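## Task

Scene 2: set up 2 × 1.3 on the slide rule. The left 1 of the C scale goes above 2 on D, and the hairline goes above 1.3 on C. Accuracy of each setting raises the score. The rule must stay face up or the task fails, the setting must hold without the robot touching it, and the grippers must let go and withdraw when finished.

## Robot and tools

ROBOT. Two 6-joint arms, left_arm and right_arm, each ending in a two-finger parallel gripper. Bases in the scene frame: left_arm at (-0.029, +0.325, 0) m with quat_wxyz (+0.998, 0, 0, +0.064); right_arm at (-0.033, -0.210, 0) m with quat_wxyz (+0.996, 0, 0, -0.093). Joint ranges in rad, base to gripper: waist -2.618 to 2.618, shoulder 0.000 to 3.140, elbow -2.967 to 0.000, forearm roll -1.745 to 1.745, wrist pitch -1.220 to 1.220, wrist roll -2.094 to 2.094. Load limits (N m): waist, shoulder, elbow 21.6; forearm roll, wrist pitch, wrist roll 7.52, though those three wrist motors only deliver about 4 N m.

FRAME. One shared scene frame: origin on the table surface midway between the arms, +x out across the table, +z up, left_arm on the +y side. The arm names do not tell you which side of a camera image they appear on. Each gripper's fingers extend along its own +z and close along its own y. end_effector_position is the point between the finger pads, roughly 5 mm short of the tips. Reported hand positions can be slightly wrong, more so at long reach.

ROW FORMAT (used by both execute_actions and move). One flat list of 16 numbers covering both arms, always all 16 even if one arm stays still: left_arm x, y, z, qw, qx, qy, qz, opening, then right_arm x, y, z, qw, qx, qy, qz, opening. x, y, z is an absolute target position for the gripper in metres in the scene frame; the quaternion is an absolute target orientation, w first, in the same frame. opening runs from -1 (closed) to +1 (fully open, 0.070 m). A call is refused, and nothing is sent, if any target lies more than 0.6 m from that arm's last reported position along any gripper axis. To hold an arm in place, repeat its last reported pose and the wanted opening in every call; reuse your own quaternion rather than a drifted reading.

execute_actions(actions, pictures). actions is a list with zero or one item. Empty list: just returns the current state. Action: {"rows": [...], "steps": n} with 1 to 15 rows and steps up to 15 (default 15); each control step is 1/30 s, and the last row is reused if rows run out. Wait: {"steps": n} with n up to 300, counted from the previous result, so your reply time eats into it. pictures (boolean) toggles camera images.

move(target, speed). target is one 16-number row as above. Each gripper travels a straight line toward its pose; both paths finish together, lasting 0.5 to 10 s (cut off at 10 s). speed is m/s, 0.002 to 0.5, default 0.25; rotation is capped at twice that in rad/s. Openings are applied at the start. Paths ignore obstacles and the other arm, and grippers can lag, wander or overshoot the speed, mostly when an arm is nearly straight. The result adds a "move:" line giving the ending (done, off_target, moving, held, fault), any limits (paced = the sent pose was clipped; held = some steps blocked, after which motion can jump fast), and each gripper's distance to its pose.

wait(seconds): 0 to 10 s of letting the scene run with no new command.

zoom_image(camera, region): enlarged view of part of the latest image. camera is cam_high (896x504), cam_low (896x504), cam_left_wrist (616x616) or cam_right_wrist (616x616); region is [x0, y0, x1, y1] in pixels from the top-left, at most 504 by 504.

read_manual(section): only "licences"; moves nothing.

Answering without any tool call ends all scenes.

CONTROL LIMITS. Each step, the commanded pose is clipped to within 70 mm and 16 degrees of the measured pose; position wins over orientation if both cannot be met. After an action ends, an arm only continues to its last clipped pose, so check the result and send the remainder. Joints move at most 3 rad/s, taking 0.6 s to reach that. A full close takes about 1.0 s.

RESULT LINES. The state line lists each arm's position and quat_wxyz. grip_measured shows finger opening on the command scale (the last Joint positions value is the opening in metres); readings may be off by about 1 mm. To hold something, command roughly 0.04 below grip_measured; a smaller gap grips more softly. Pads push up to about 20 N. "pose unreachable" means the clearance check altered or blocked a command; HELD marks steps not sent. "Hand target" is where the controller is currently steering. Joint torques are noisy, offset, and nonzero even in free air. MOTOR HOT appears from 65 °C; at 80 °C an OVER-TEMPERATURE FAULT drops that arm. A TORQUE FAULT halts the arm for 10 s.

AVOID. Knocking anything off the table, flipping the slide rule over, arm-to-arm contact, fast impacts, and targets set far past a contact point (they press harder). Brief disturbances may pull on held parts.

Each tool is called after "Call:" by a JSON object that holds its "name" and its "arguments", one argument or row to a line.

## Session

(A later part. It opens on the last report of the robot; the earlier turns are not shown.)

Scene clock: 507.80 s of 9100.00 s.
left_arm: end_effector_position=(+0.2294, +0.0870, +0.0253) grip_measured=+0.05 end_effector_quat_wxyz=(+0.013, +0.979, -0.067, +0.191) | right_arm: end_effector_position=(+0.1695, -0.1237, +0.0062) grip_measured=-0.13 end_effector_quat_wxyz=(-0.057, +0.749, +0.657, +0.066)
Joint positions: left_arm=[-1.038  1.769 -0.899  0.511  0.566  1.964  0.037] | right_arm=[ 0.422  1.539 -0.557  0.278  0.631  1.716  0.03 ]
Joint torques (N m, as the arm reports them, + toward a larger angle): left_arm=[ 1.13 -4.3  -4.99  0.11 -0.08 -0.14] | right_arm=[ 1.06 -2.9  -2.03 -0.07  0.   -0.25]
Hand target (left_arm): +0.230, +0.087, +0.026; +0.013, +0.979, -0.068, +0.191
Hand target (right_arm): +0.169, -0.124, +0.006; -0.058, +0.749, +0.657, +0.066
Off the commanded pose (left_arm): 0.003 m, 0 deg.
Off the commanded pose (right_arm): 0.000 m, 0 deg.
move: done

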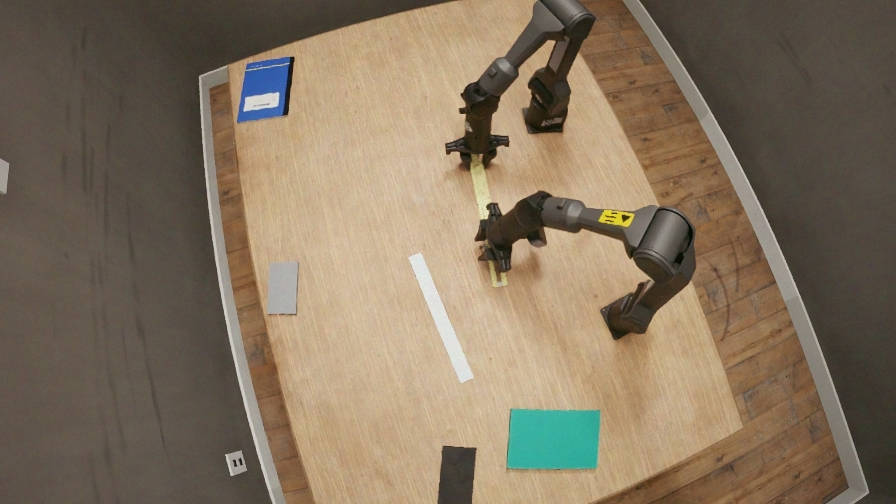

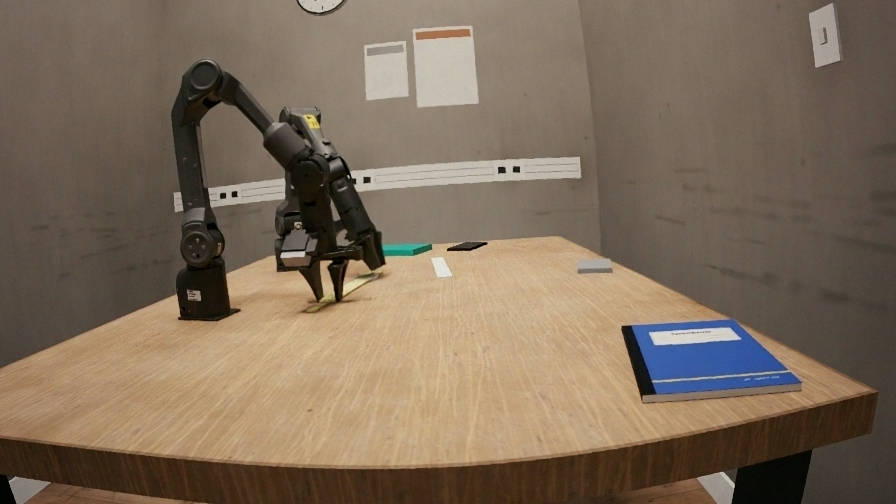

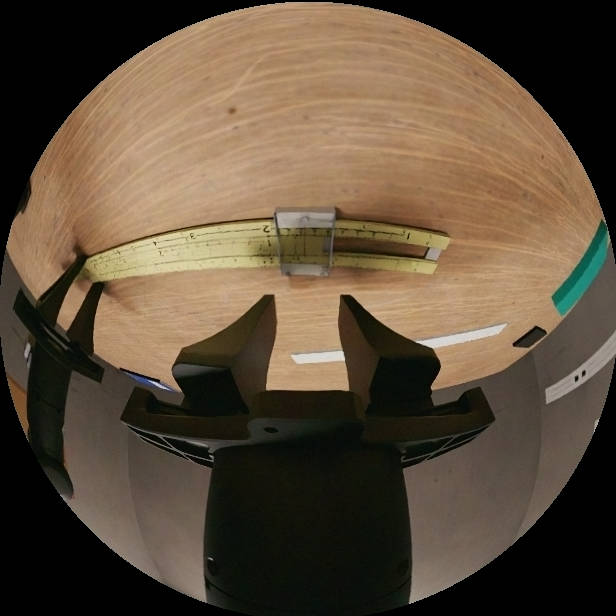

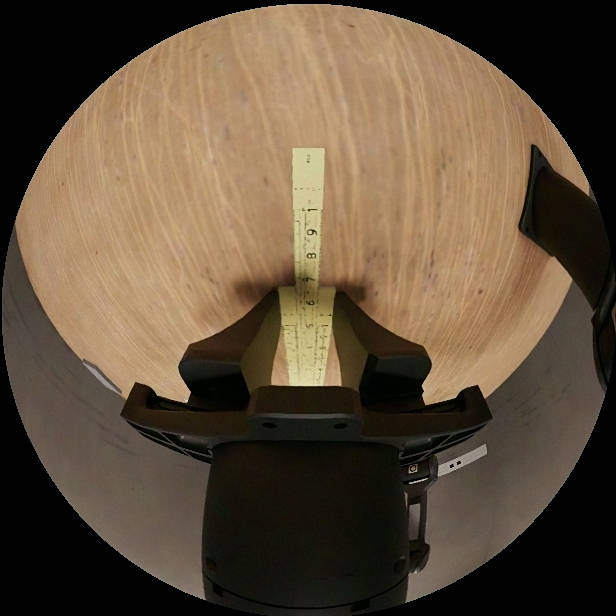

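Call:
{"name": "execute_actions", "arguments": {
  "actions": []
}}

Scene clock: 518.50 s of 9100.00 s.
left_arm: end_effector_position=(+0.2297, +0.0867, +0.0255) grip_measured=+0.05 end_effector_quat_wxyz=(+0.013, +0.979, -0.068, +0.191) | right_arm: end_effector_position=(+0.1694, -0.1237, +0.0062) grip_measured=-0.13 end_effector_quat_wxyz=(-0.057, +0.749, +0.657, +0.066)
Joint positions: left_arm=[-1.039  1.77  -0.9    0.512  0.566  1.964  0.037] | right_arm=[ 0.422  1.539 -0.557  0.278  0.631  1.716  0.03 ]
Joint torques (N m, as the arm reports them, + toward a larger angle): left_arm=[-0.11 -3.13 -5.16  0.13  0.15 -0.01] | right_arm=[ 1.44 -3.01 -1.52  0.06  0.17 -0.24]
Hand target (left_arm): +0.230, +0.087, +0.026; +0.013, +0.979, -0.068, +0.191
Hand target (right_arm): +0.169, -0.124, +0.006; -0.058, +0.749, +0.657, +0.066
Off the commanded pose (left_arm): 0.003 m, 0 deg.
Off the commanded pose (right_arm): 0.000 m, 0 deg.
Steps of this call (steps 1 to 90: nothing new was sent; then 7.70 s passed at rest). Readings (end_effector_position):
1: left_arm (+0.2295, +0.0869, +0.0253) | right_arm (+0.1695, -0.1237, +0.0062)
2: left_arm (+0.2295, +0.0869, +0.0254) | right_arm (+0.1695, -0.1237, +0.0062)
4: left_arm (+0.2296, +0.0868, +0.0255) | right_arm (+0.1695, -0.1237, +0.0062)
8: left_arm (+0.2297, +0.0867, +0.0255) | right_arm (+0.1695, -0.1237, +0.0062)
90: the state above

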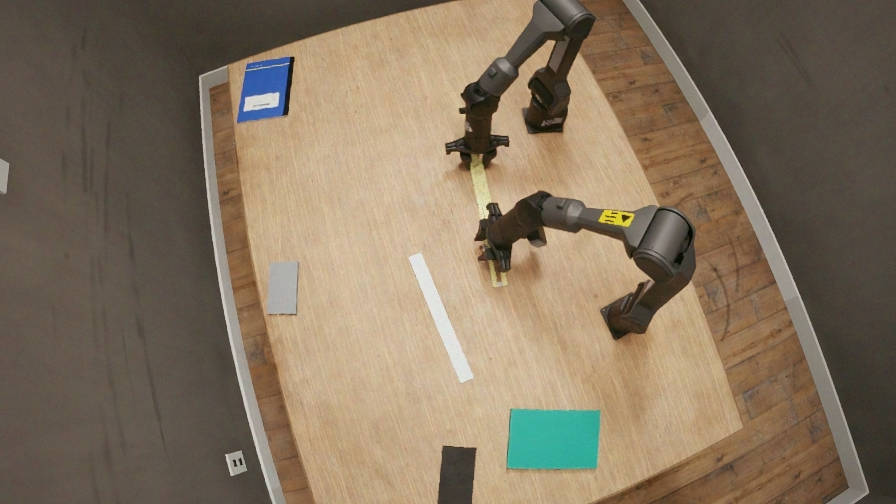

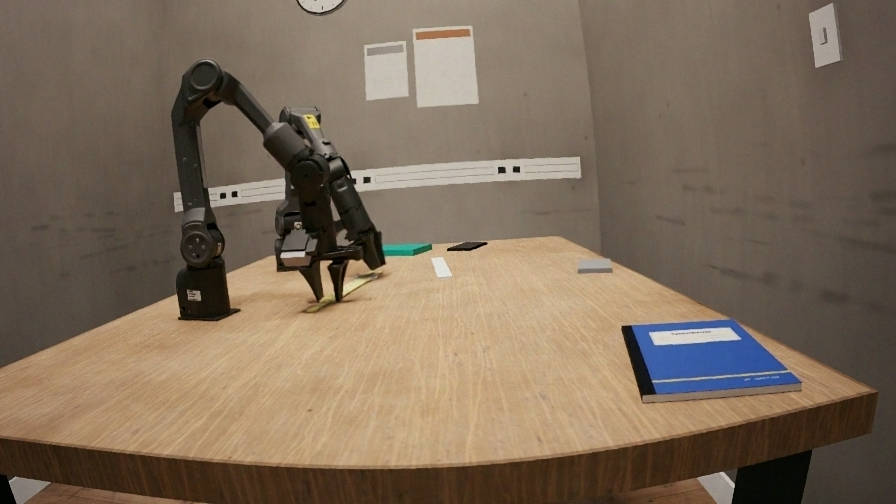

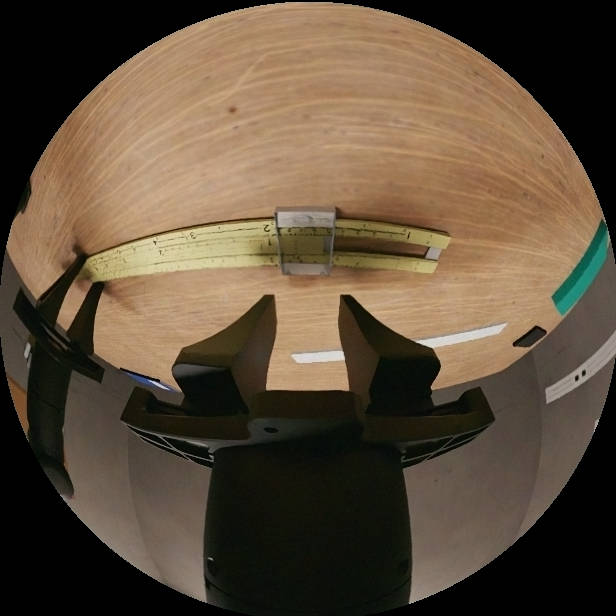

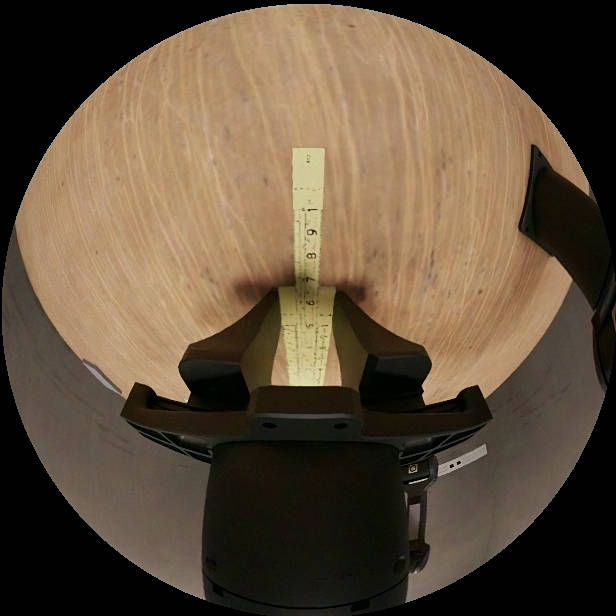

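Call:
{"name": "zoom_image", "arguments": {
  "camera": "cam_left_wrist",
  "region": [240, 190, 380, 330]
}}

Region (240, 190, 380, 330) of cam_left_wrist's 616x616 image, scaled by 3.600, with more detail than that image has.

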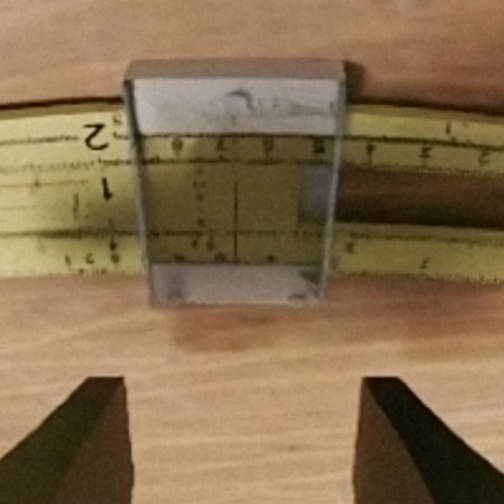

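Call:
{"name": "move", "arguments": {
  "target": [0.2266,0.0860,0.0100, 0.0133,0.9792,-0.0685,0.1903, 0.05, 0.1694,-0.1237,0.0062, -0.0575,0.7489,0.6568,0.0655, -0.18],
  "speed": 0.02
}}

Call:
{"name": "zoom_image", "arguments": {
  "camera": "cam_left_wrist",
  "region": [240, 210, 380, 350]
}}

Scene clock: 539.13 s of 9100.00 s.
left_arm: end_effector_position=(+0.2267, +0.0862, +0.0100) grip_measured=+0.05 end_effector_quat_wxyz=(+0.013, +0.979, -0.068, +0.191) | right_arm: end_effector_position=(+0.1694, -0.1237, +0.0062) grip_measured=-0.13 end_effector_quat_wxyz=(-0.058, +0.749, +0.657, +0.065)
Joint positions: left_arm=[-1.047  1.804 -0.871  0.567  0.514  1.893  0.037] | right_arm=[ 0.422  1.539 -0.557  0.278  0.631  1.716  0.03 ]
Joint torques (N m, as the arm reports them, + toward a larger angle): left_arm=[-0.03 -3.82 -3.63  0.01 -0.16  0.13] | right_arm=[ 1.33 -3.14 -1.51  0.22  0.15 -0.23]
Hand target (left_arm): +0.227, +0.086, +0.010; +0.013, +0.979, -0.068, +0.191
Hand target (right_arm): +0.169, -0.124, +0.006; -0.058, +0.749, +0.657, +0.066
Off the commanded pose (left_arm): 0.000 m, 0 deg.
Off the commanded pose (right_arm): 0.000 m, 0 deg.
After step 90, 16.63 s passed at rest.
move: done

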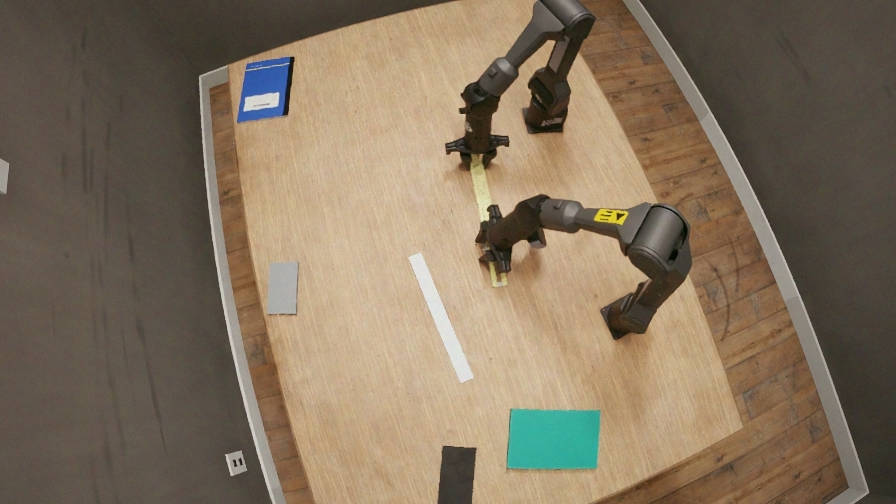

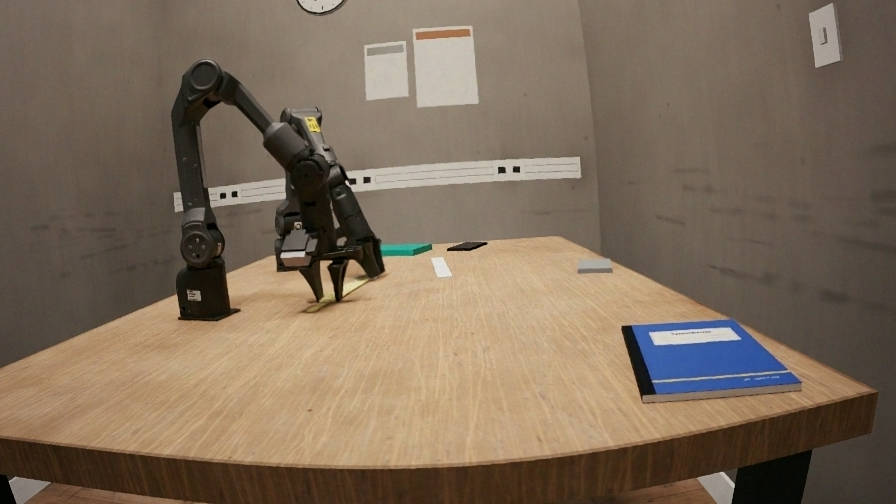

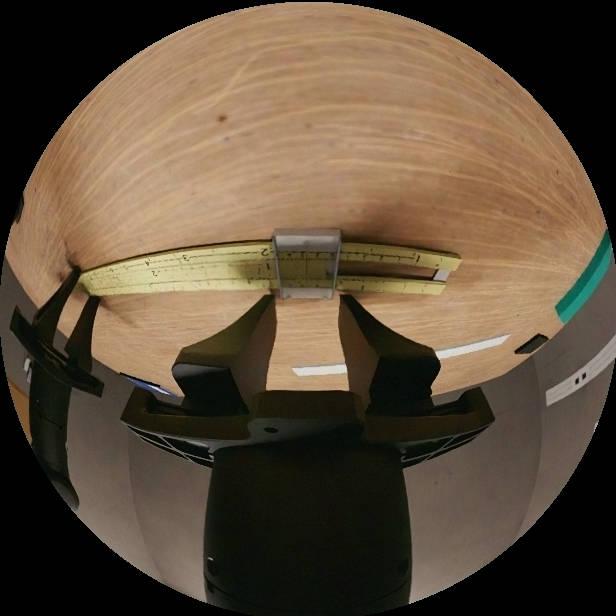

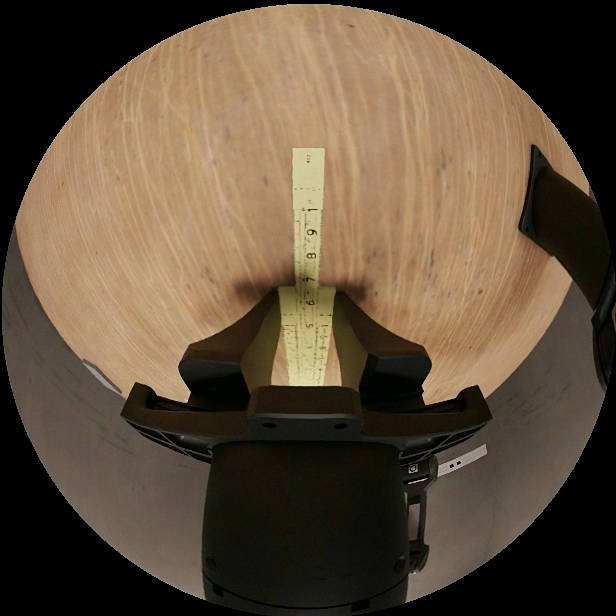

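Region (240, 210, 380, 350) of cam_left_wrist's 616x616 image, scaled by 3.600, with more detail than that image has.

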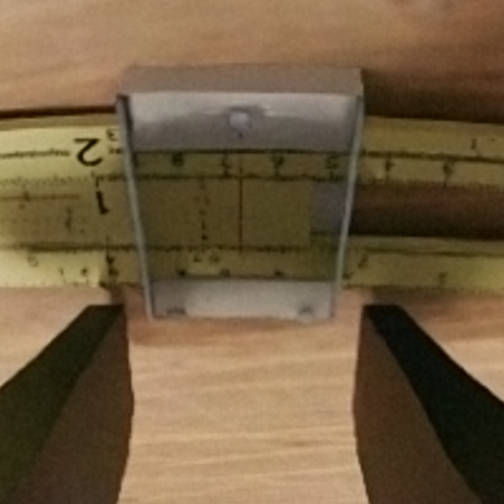

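Call:
{"name": "move", "arguments": {
  "target": [0.2258,0.0861,0.0086, 0.0133,0.9792,-0.0685,0.1903, -0.12, 0.1694,-0.1237,0.0062, -0.0575,0.7489,0.6568,0.0655, -0.18],
  "speed": 0.005
}}

Call:
{"name": "execute_actions", "arguments": {
  "actions": [
    {"rows": [[0.2258,0.0861,0.0086, 0.0133,0.9792,-0.0685,0.1903, -0.13, 0.1694,-0.1237,0.0062, -0.0575,0.7489,0.6568,0.0655, -0.18],[0.2258,0.0861,0.0086, 0.0133,0.9792,-0.0685,0.1903, -0.14, 0.1694,-0.1237,0.0062, -0.0575,0.7489,0.6568,0.0655, -0.18],[0.2258,0.0861,0.0086, 0.0133,0.9792,-0.0685,0.1903, -0.15, 0.1694,-0.1237,0.0062, -0.0575,0.7489,0.6568,0.0655, -0.18],[0.2258,0.0861,0.0086, 0.0133,0.9792,-0.0685,0.1903, -0.16, 0.1694,-0.1237,0.0062, -0.0575,0.7489,0.6568,0.0655, -0.18],[0.2258,0.0861,0.0086, 0.0133,0.9792,-0.0685,0.1903, -0.17, 0.1694,-0.1237,0.0062, -0.0575,0.7489,0.6568,0.0655, -0.18],[0.2258,0.0861,0.0086, 0.0133,0.9792,-0.0685,0.1903, -0.175, 0.1694,-0.1237,0.0062, -0.0575,0.7489,0.6568,0.0655, -0.18],[0.2258,0.0861,0.0086, 0.0133,0.9792,-0.0685,0.1903, -0.18, 0.1694,-0.1237,0.0062, -0.0575,0.7489,0.6568,0.0655, -0.18],[0.2258,0.0861,0.0086, 0.0133,0.9792,-0.0685,0.1903, -0.185, 0.1694,-0.1237,0.0062, -0.0575,0.7489,0.6568,0.0655, -0.18],[0.2258,0.0861,0.0086, 0.0133,0.9792,-0.0685,0.1903, -0.19, 0.1694,-0.1237,0.0062, -0.0575,0.7489,0.6568,0.0655, -0.18],[0.2258,0.0861,0.0086, 0.0133,0.9792,-0.0685,0.1903, -0.195, 0.1694,-0.1237,0.0062, -0.0575,0.7489,0.6568,0.0655, -0.18],[0.2258,0.0861,0.0086, 0.0133,0.9792,-0.0685,0.1903, -0.20, 0.1694,-0.1237,0.0062, -0.0575,0.7489,0.6568,0.0655, -0.18],[0.2258,0.0861,0.0086, 0.0133,0.9792,-0.0685,0.1903, -0.205, 0.1694,-0.1237,0.0062, -0.0575,0.7489,0.6568,0.0655, -0.18],[0.2258,0.0861,0.0086, 0.0133,0.9792,-0.0685,0.1903, -0.21, 0.1694,-0.1237,0.0062, -0.0575,0.7489,0.6568,0.0655, -0.18],[0.2258,0.0861,0.0086, 0.0133,0.9792,-0.0685,0.1903, -0.215, 0.1694,-0.1237,0.0062, -0.0575,0.7489,0.6568,0.0655, -0.18],[0.2258,0.0861,0.0086, 0.0133,0.9792,-0.0685,0.1903, -0.22, 0.1694,-0.1237,0.0062, -0.0575,0.7489,0.6568,0.0655, -0.18]], "steps": 15}
  ]
}}

Call:
{"name": "zoom_image", "arguments": {
  "camera": "cam_left_wrist",
  "region": [240, 210, 380, 350]
}}

Scene clock: 560.23 s of 9100.00 s.
left_arm: end_effector_position=(+0.2259, +0.0861, +0.0087) grip_measured=-0.12 end_effector_quat_wxyz=(+0.013, +0.979, -0.068, +0.190) | right_arm: end_effector_position=(+0.1694, -0.1237, +0.0062) grip_measured=-0.13 end_effector_quat_wxyz=(-0.058, +0.749, +0.657, +0.065)
Joint positions: left_arm=[-1.049  1.807 -0.867  0.572  0.51   1.885  0.031] | right_arm=[ 0.422  1.539 -0.557  0.278  0.631  1.716  0.03 ]
Joint torques (N m, as the arm reports them, + toward a larger angle): left_arm=[-0.18 -3.36 -3.03  0.1  -0.37 -0.13] | right_arm=[ 1.22 -3.24 -1.55  0.22  0.   -0.09]
Hand target (left_arm): +0.226, +0.086, +0.009; +0.013, +0.979, -0.068, +0.190
Hand target (right_arm): +0.169, -0.124, +0.006; -0.058, +0.749, +0.657, +0.066
Off the commanded pose (left_arm): 0.000 m, 0 deg.
Off the commanded pose (right_arm): 0.000 m, 0 deg.
After step 150, 15.40 s passed at rest.
move: done

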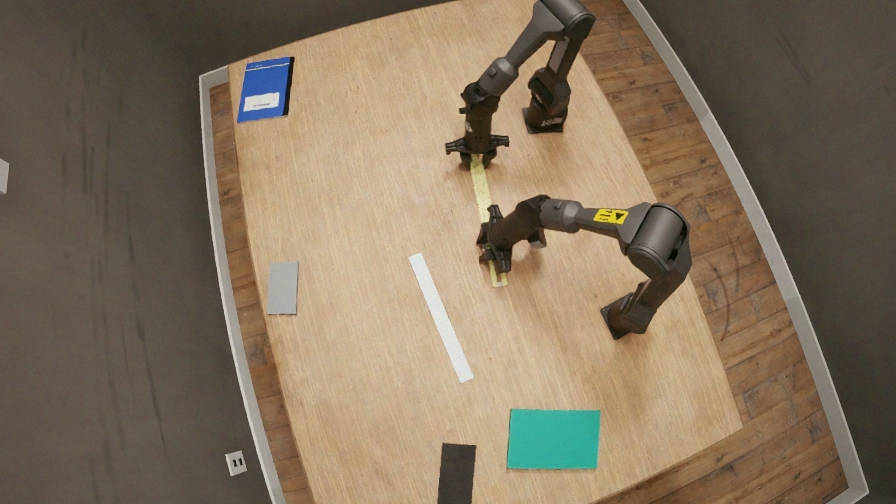

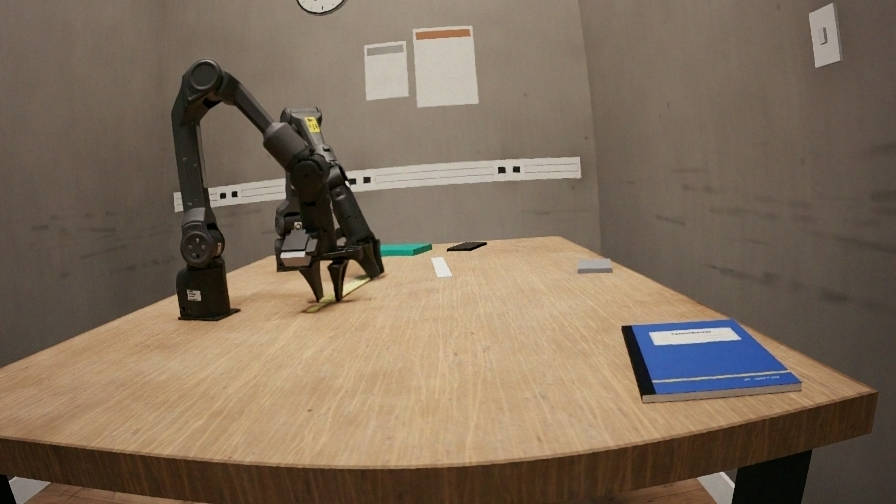

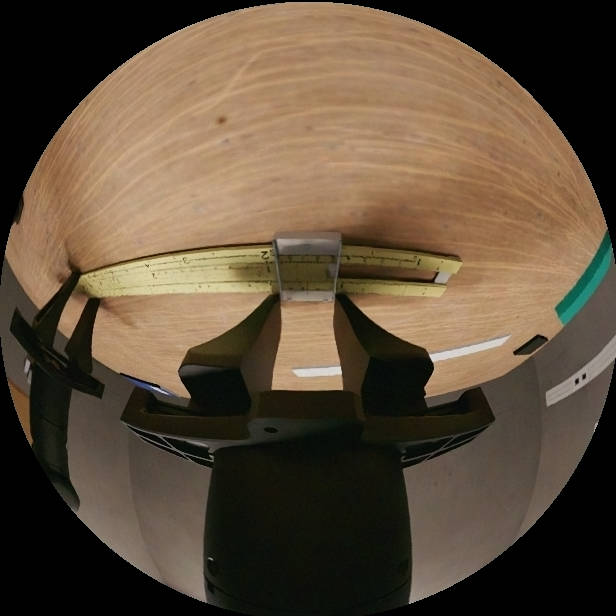

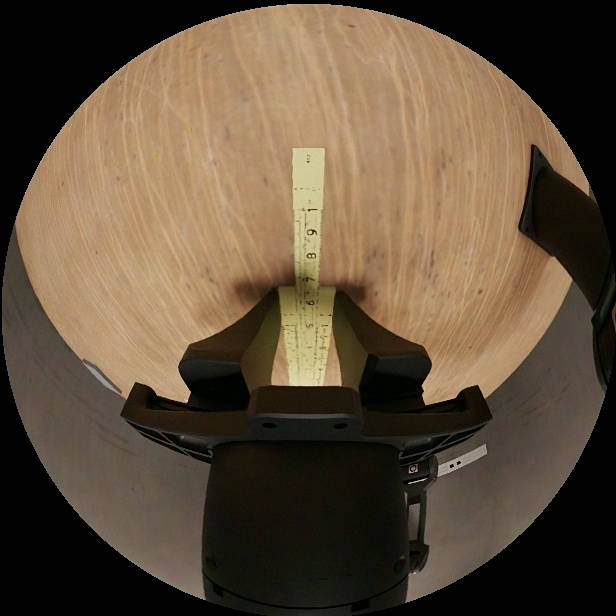

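Scene clock: 560.73 s of 9100.00 s.
left_arm: end_effector_position=(+0.2258, +0.0861, +0.0086) grip_measured=-0.21 end_effector_quat_wxyz=(+0.013, +0.979, -0.068, +0.190) | right_arm: end_effector_position=(+0.1694, -0.1237, +0.0062) grip_measured=-0.13 end_effector_quat_wxyz=(-0.058, +0.749, +0.657, +0.065)
Joint positions: left_arm=[-1.049  1.807 -0.867  0.572  0.51   1.885  0.028] | right_arm=[ 0.422  1.539 -0.557  0.278  0.631  1.716  0.03 ]
Joint torques (N m, as the arm reports them, + toward a larger angle): left_arm=[-0.14 -3.21 -3.31  0.04 -0.39  0.04] | right_arm=[ 1.27 -3.25 -1.56  0.22 -0.02 -0.08]
Hand target (left_arm): +0.226, +0.086, +0.009; +0.013, +0.979, -0.069, +0.190
Hand target (right_arm): +0.169, -0.124, +0.006; -0.058, +0.749, +0.657, +0.066
Off the commanded pose (left_arm): 0.000 m, 0 deg.
Off the commanded pose (right_arm): 0.000 m, 0 deg.
Steps of this call (steps 1 to 15: all 15 steps of this action). Readings (end_effector_position):
1: left_arm (+0.2259, +0.0861, +0.0086) | right_arm (+0.1694, -0.1237, +0.0062)
2: left_arm (+0.2258, +0.0861, +0.0086) | right_arm (+0.1694, -0.1237, +0.0062)
4: left_arm (+0.2258, +0.0861, +0.0086) | right_arm (+0.1694, -0.1237, +0.0062)
8: left_arm (+0.2258, +0.0861, +0.0086) | right_arm (+0.1694, -0.1237, +0.0062)
15: the state above

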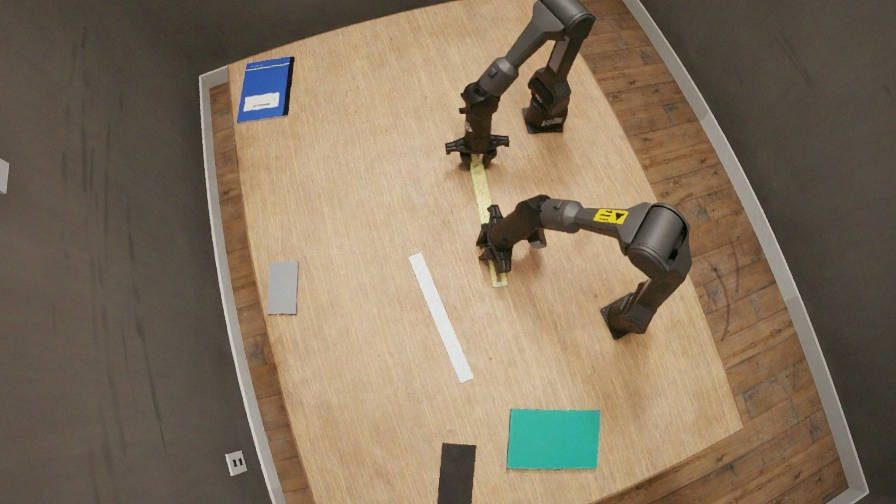

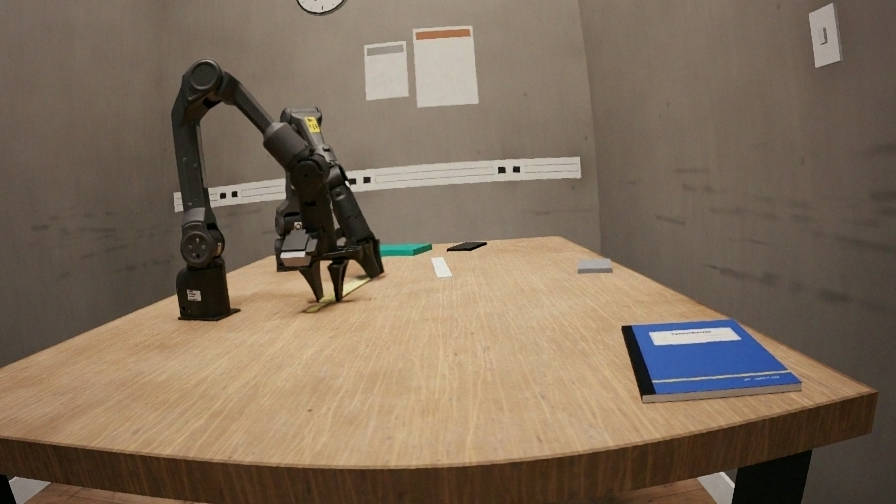

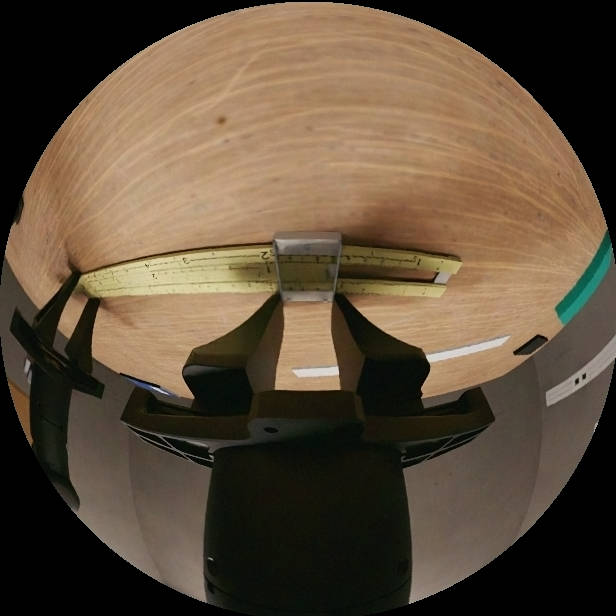

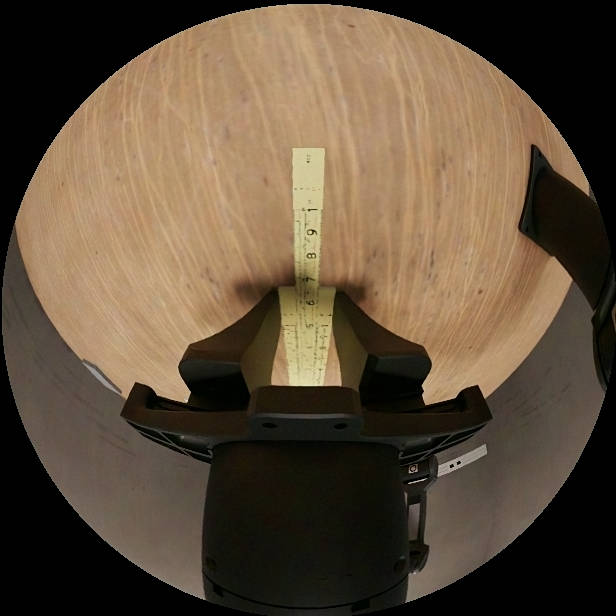

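Region (240, 210, 380, 350) of cam_left_wrist's 616x616 image, scaled by 3.600, with more detail than that image has.

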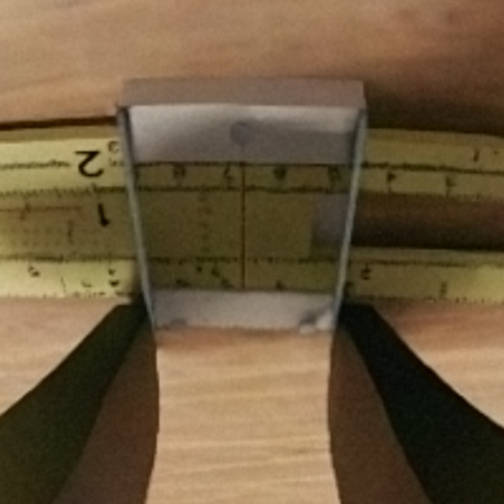

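Call:
{"name": "execute_actions", "arguments": {
  "actions": [
    {"rows": [[0.2258,0.0861,0.0086, 0.0133,0.9792,-0.0685,0.1903, -0.225, 0.1694,-0.1237,0.0062, -0.0575,0.7489,0.6568,0.0655, -0.18],[0.2258,0.0861,0.0086, 0.0133,0.9792,-0.0685,0.1903, -0.23, 0.1694,-0.1237,0.0062, -0.0575,0.7489,0.6568,0.0655, -0.18],[0.2258,0.0861,0.0086, 0.0133,0.9792,-0.0685,0.1903, -0.235, 0.1694,-0.1237,0.0062, -0.0575,0.7489,0.6568,0.0655, -0.18]], "steps": 10}
  ],
  "pictures": false
}}

Scene clock: 564.47 s of 9100.00 s.
left_arm: end_effector_position=(+0.2258, +0.0861, +0.0086) grip_measured=-0.21 end_effector_quat_wxyz=(+0.013, +0.979, -0.068, +0.190) | right_arm: end_effector_position=(+0.1694, -0.1237, +0.0062) grip_measured=-0.13 end_effector_quat_wxyz=(-0.058, +0.749, +0.657, +0.065)
Joint positions: left_arm=[-1.049  1.807 -0.867  0.572  0.51   1.886  0.028] | right_arm=[ 0.422  1.539 -0.557  0.278  0.631  1.716  0.03 ]
Joint torques (N m, as the arm reports them, + toward a larger angle): left_arm=[-0.47 -3.24 -4.01 -0.12 -0.42  0.12] | right_arm=[ 1.19 -3.41 -1.61  0.22 -0.11  0.02]
Hand target (left_arm): +0.226, +0.086, +0.009; +0.013, +0.979, -0.069, +0.190
Hand target (right_arm): +0.169, -0.124, +0.006; -0.058, +0.749, +0.657, +0.066
Off the commanded pose (left_arm): 0.000 m, 0 deg.
Off the commanded pose (right_arm): 0.000 m, 0 deg.
Steps of this call (steps 1 to 90: nothing new was sent; then 0.40 s passed at rest; steps 91 to 100: all 10 steps of this action). Readings (end_effector_position):
91: left_arm (+0.2258, +0.0861, +0.0086) | right_arm (+0.1694, -0.1237, +0.0062)
92: left_arm (+0.2258, +0.0861, +0.0086) | right_arm (+0.1694, -0.1237, +0.0062)
94: left_arm (+0.2258, +0.0861, +0.0086) | right_arm (+0.1694, -0.1237, +0.0062)
98: left_arm (+0.2258, +0.0861, +0.0086) | right_arm (+0.1694, -0.1237, +0.0062)
100: the state above

Call:
{"name": "move", "arguments": {
  "target": [0.2193,0.0400,0.0086, 0.0133,0.9792,-0.0685,0.1903, -0.235, 0.1694,-0.1237,0.0062, -0.0575,0.7489,0.6568,0.0655, -0.18],
  "speed": 0.02
}}

Call:
{"name": "execute_actions", "arguments": {
  "actions": [
    {"steps": 45}
  ]
}}

Call:
{"name": "zoom_image", "arguments": {
  "camera": "cam_left_wrist",
  "region": [258, 225, 358, 325]
}}

Scene clock: 574.63 s of 9100.00 s.
left_arm: end_effector_position=(+0.2201, +0.0399, +0.0086) grip_measured=-0.21 end_effector_quat_wxyz=(+0.013, +0.979, -0.069, +0.191) | right_arm: end_effector_position=(+0.1694, -0.1237, +0.0062) grip_measured=-0.13 end_effector_quat_wxyz=(-0.057, +0.749, +0.657, +0.066)
Joint positions: left_arm=[-1.152  1.903 -1.022  0.544  0.597  1.831  0.028] | right_arm=[ 0.422  1.539 -0.557  0.278  0.631  1.716  0.03 ]
Joint torques (N m, as the arm reports them, + toward a larger angle): left_arm=[ 0.07 -3.82 -4.17 -0.11 -0.19 -0.15] | right_arm=[ 1.15 -3.54 -1.62  0.22  0.    0.07]
Hand target (left_arm): +0.220, +0.040, +0.009; +0.013, +0.979, -0.069, +0.191
Hand target (right_arm): +0.169, -0.124, +0.006; -0.058, +0.749, +0.657, +0.066
Off the commanded pose (left_arm): 0.001 m, 0 deg.
Off the commanded pose (right_arm): 0.000 m, 0 deg.
After step 90, 4.60 s passed at rest.
move: done

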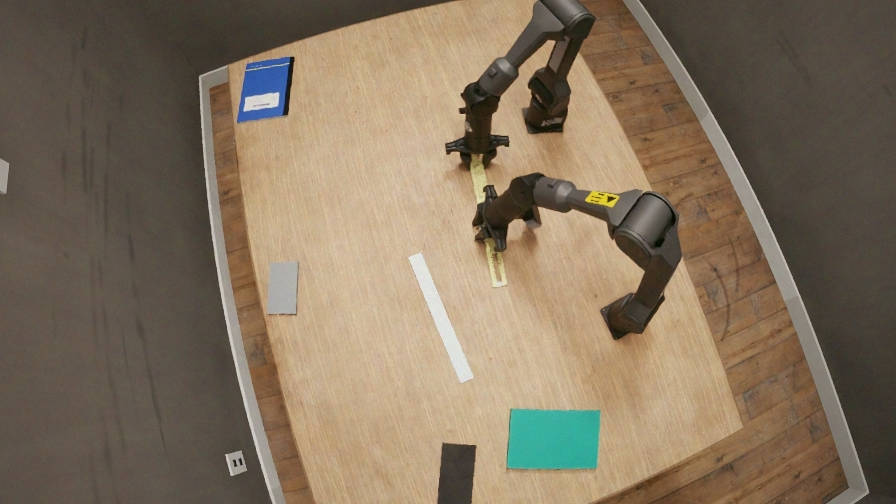

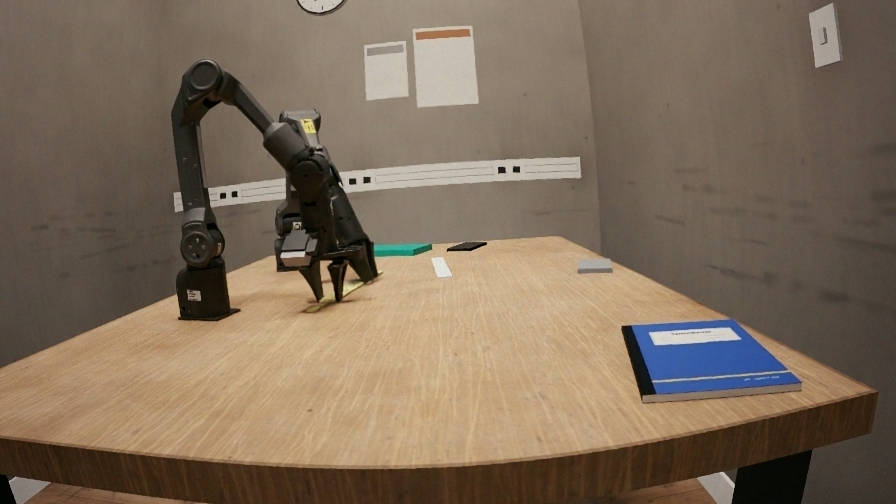

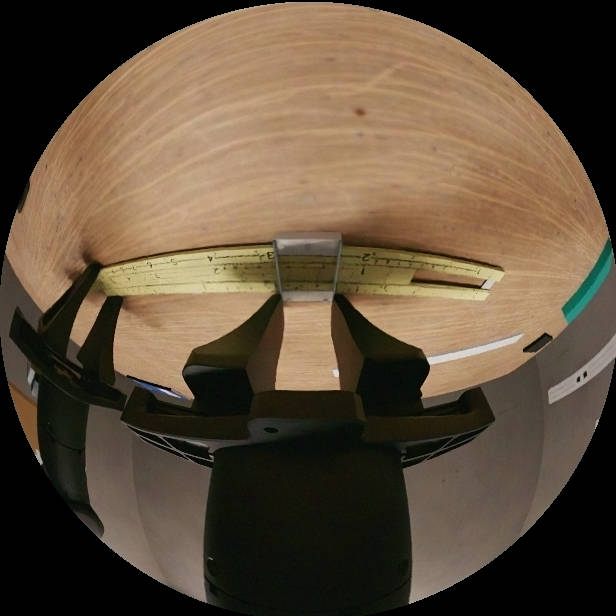

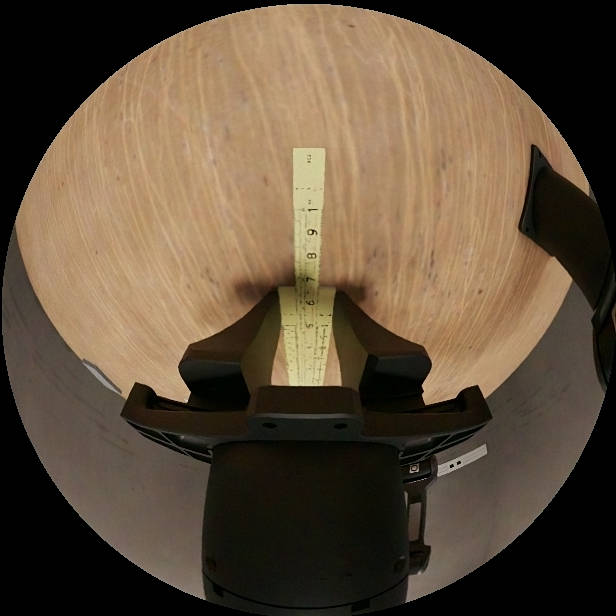

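Scene clock: 576.13 s of 9100.00 s.
left_arm: end_effector_position=(+0.2200, +0.0400, +0.0085) grip_measured=-0.21 end_effector_quat_wxyz=(+0.013, +0.979, -0.069, +0.191) | right_arm: end_effector_position=(+0.1694, -0.1237, +0.0062) grip_measured=-0.13 end_effector_quat_wxyz=(-0.057, +0.749, +0.657, +0.066)
Joint positions: left_arm=[-1.152  1.903 -1.022  0.544  0.597  1.831  0.028] | right_arm=[ 0.422  1.539 -0.557  0.278  0.631  1.716  0.03 ]
Joint torques (N m, as the arm reports them, + toward a larger angle): left_arm=[ 1.66 -4.51 -2.65  0.02 -0.23  0.1 ] | right_arm=[ 1.15 -3.59 -1.65  0.21  0.13  0.02]
Hand target (left_arm): +0.220, +0.040, +0.009; +0.013, +0.979, -0.069, +0.191
Hand target (right_arm): +0.169, -0.124, +0.006; -0.058, +0.749, +0.657, +0.066
Off the commanded pose (left_arm): 0.001 m, 0 deg.
Off the commanded pose (right_arm): 0.000 m, 0 deg.
Steps of this call (steps 1 to 45: nothing new was sent). Readings (end_effector_position):
1: left_arm (+0.2201, +0.0399, +0.0086) | right_arm (+0.1694, -0.1237, +0.0062)
2: left_arm (+0.2201, +0.0399, +0.0086) | right_arm (+0.1694, -0.1237, +0.0062)
4: left_arm (+0.2201, +0.0399, +0.0086) | right_arm (+0.1694, -0.1237, +0.0062)
8: left_arm (+0.2201, +0.0399, +0.0086) | right_arm (+0.1694, -0.1237, +0.0062)
45: the state above

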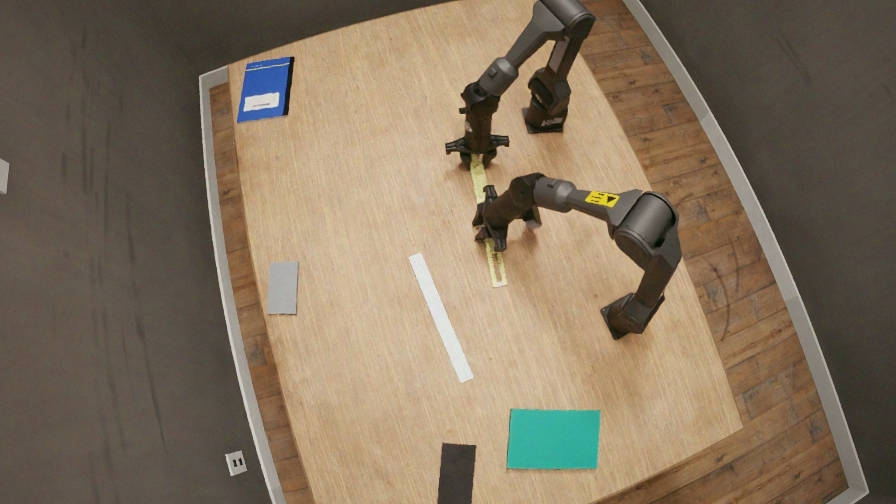

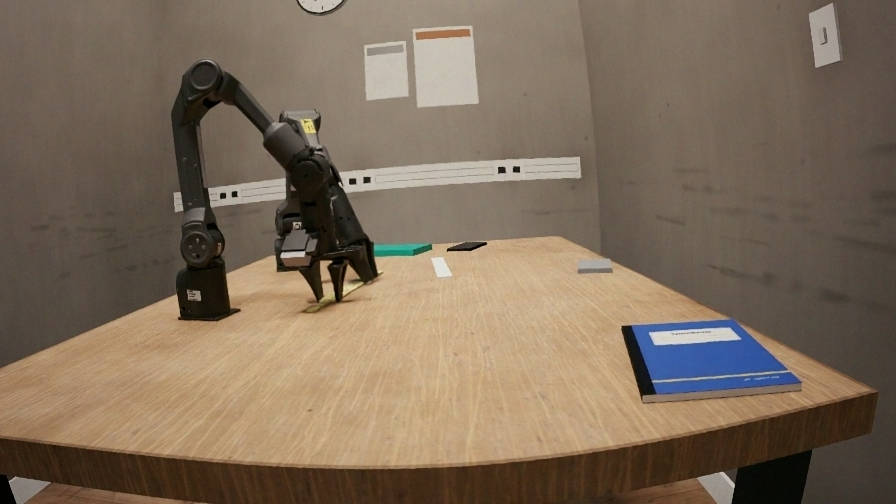

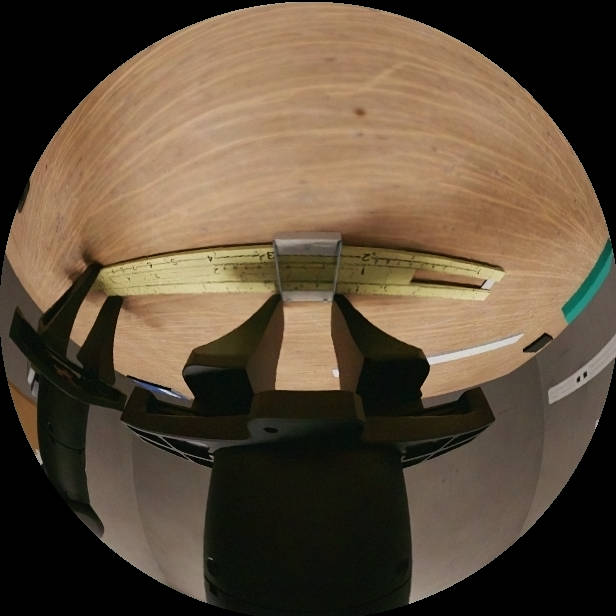

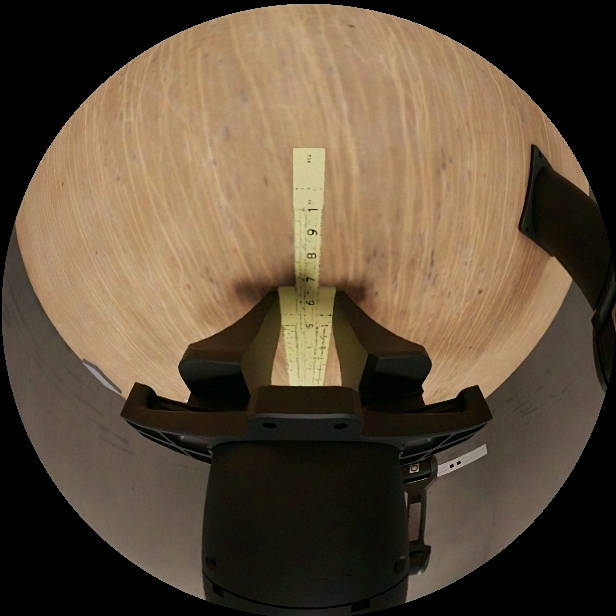

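Region (258, 225, 358, 325) of cam_left_wrist's 616x616 image, scaled by 5.040, with more detail than that image has.

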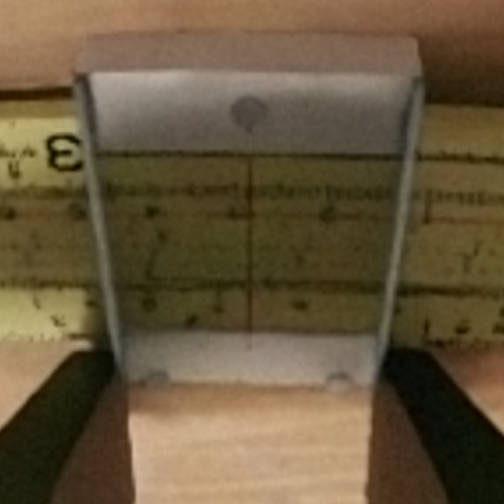

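Call:
{"name": "zoom_image", "arguments": {
  "camera": "cam_left_wrist",
  "region": [290, 246, 326, 282]
}}

Region (290, 246, 326, 282) of cam_left_wrist's 616x616 image, scaled by 14.000, with more detail than that image has.

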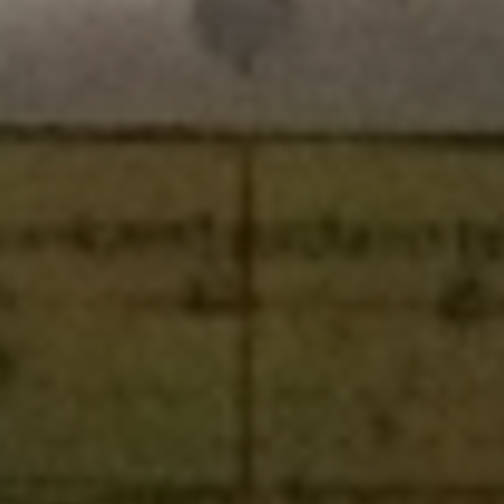

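Call:
{"name": "zoom_image", "arguments": {
  "camera": "cam_left_wrist",
  "region": [278, 250, 338, 280]
}}

Region (278, 250, 338, 280) of cam_left_wrist's 616x616 image, scaled by 8.400, with more detail than that image has.

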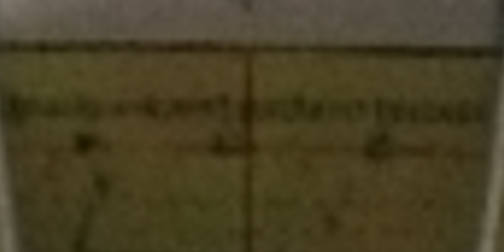

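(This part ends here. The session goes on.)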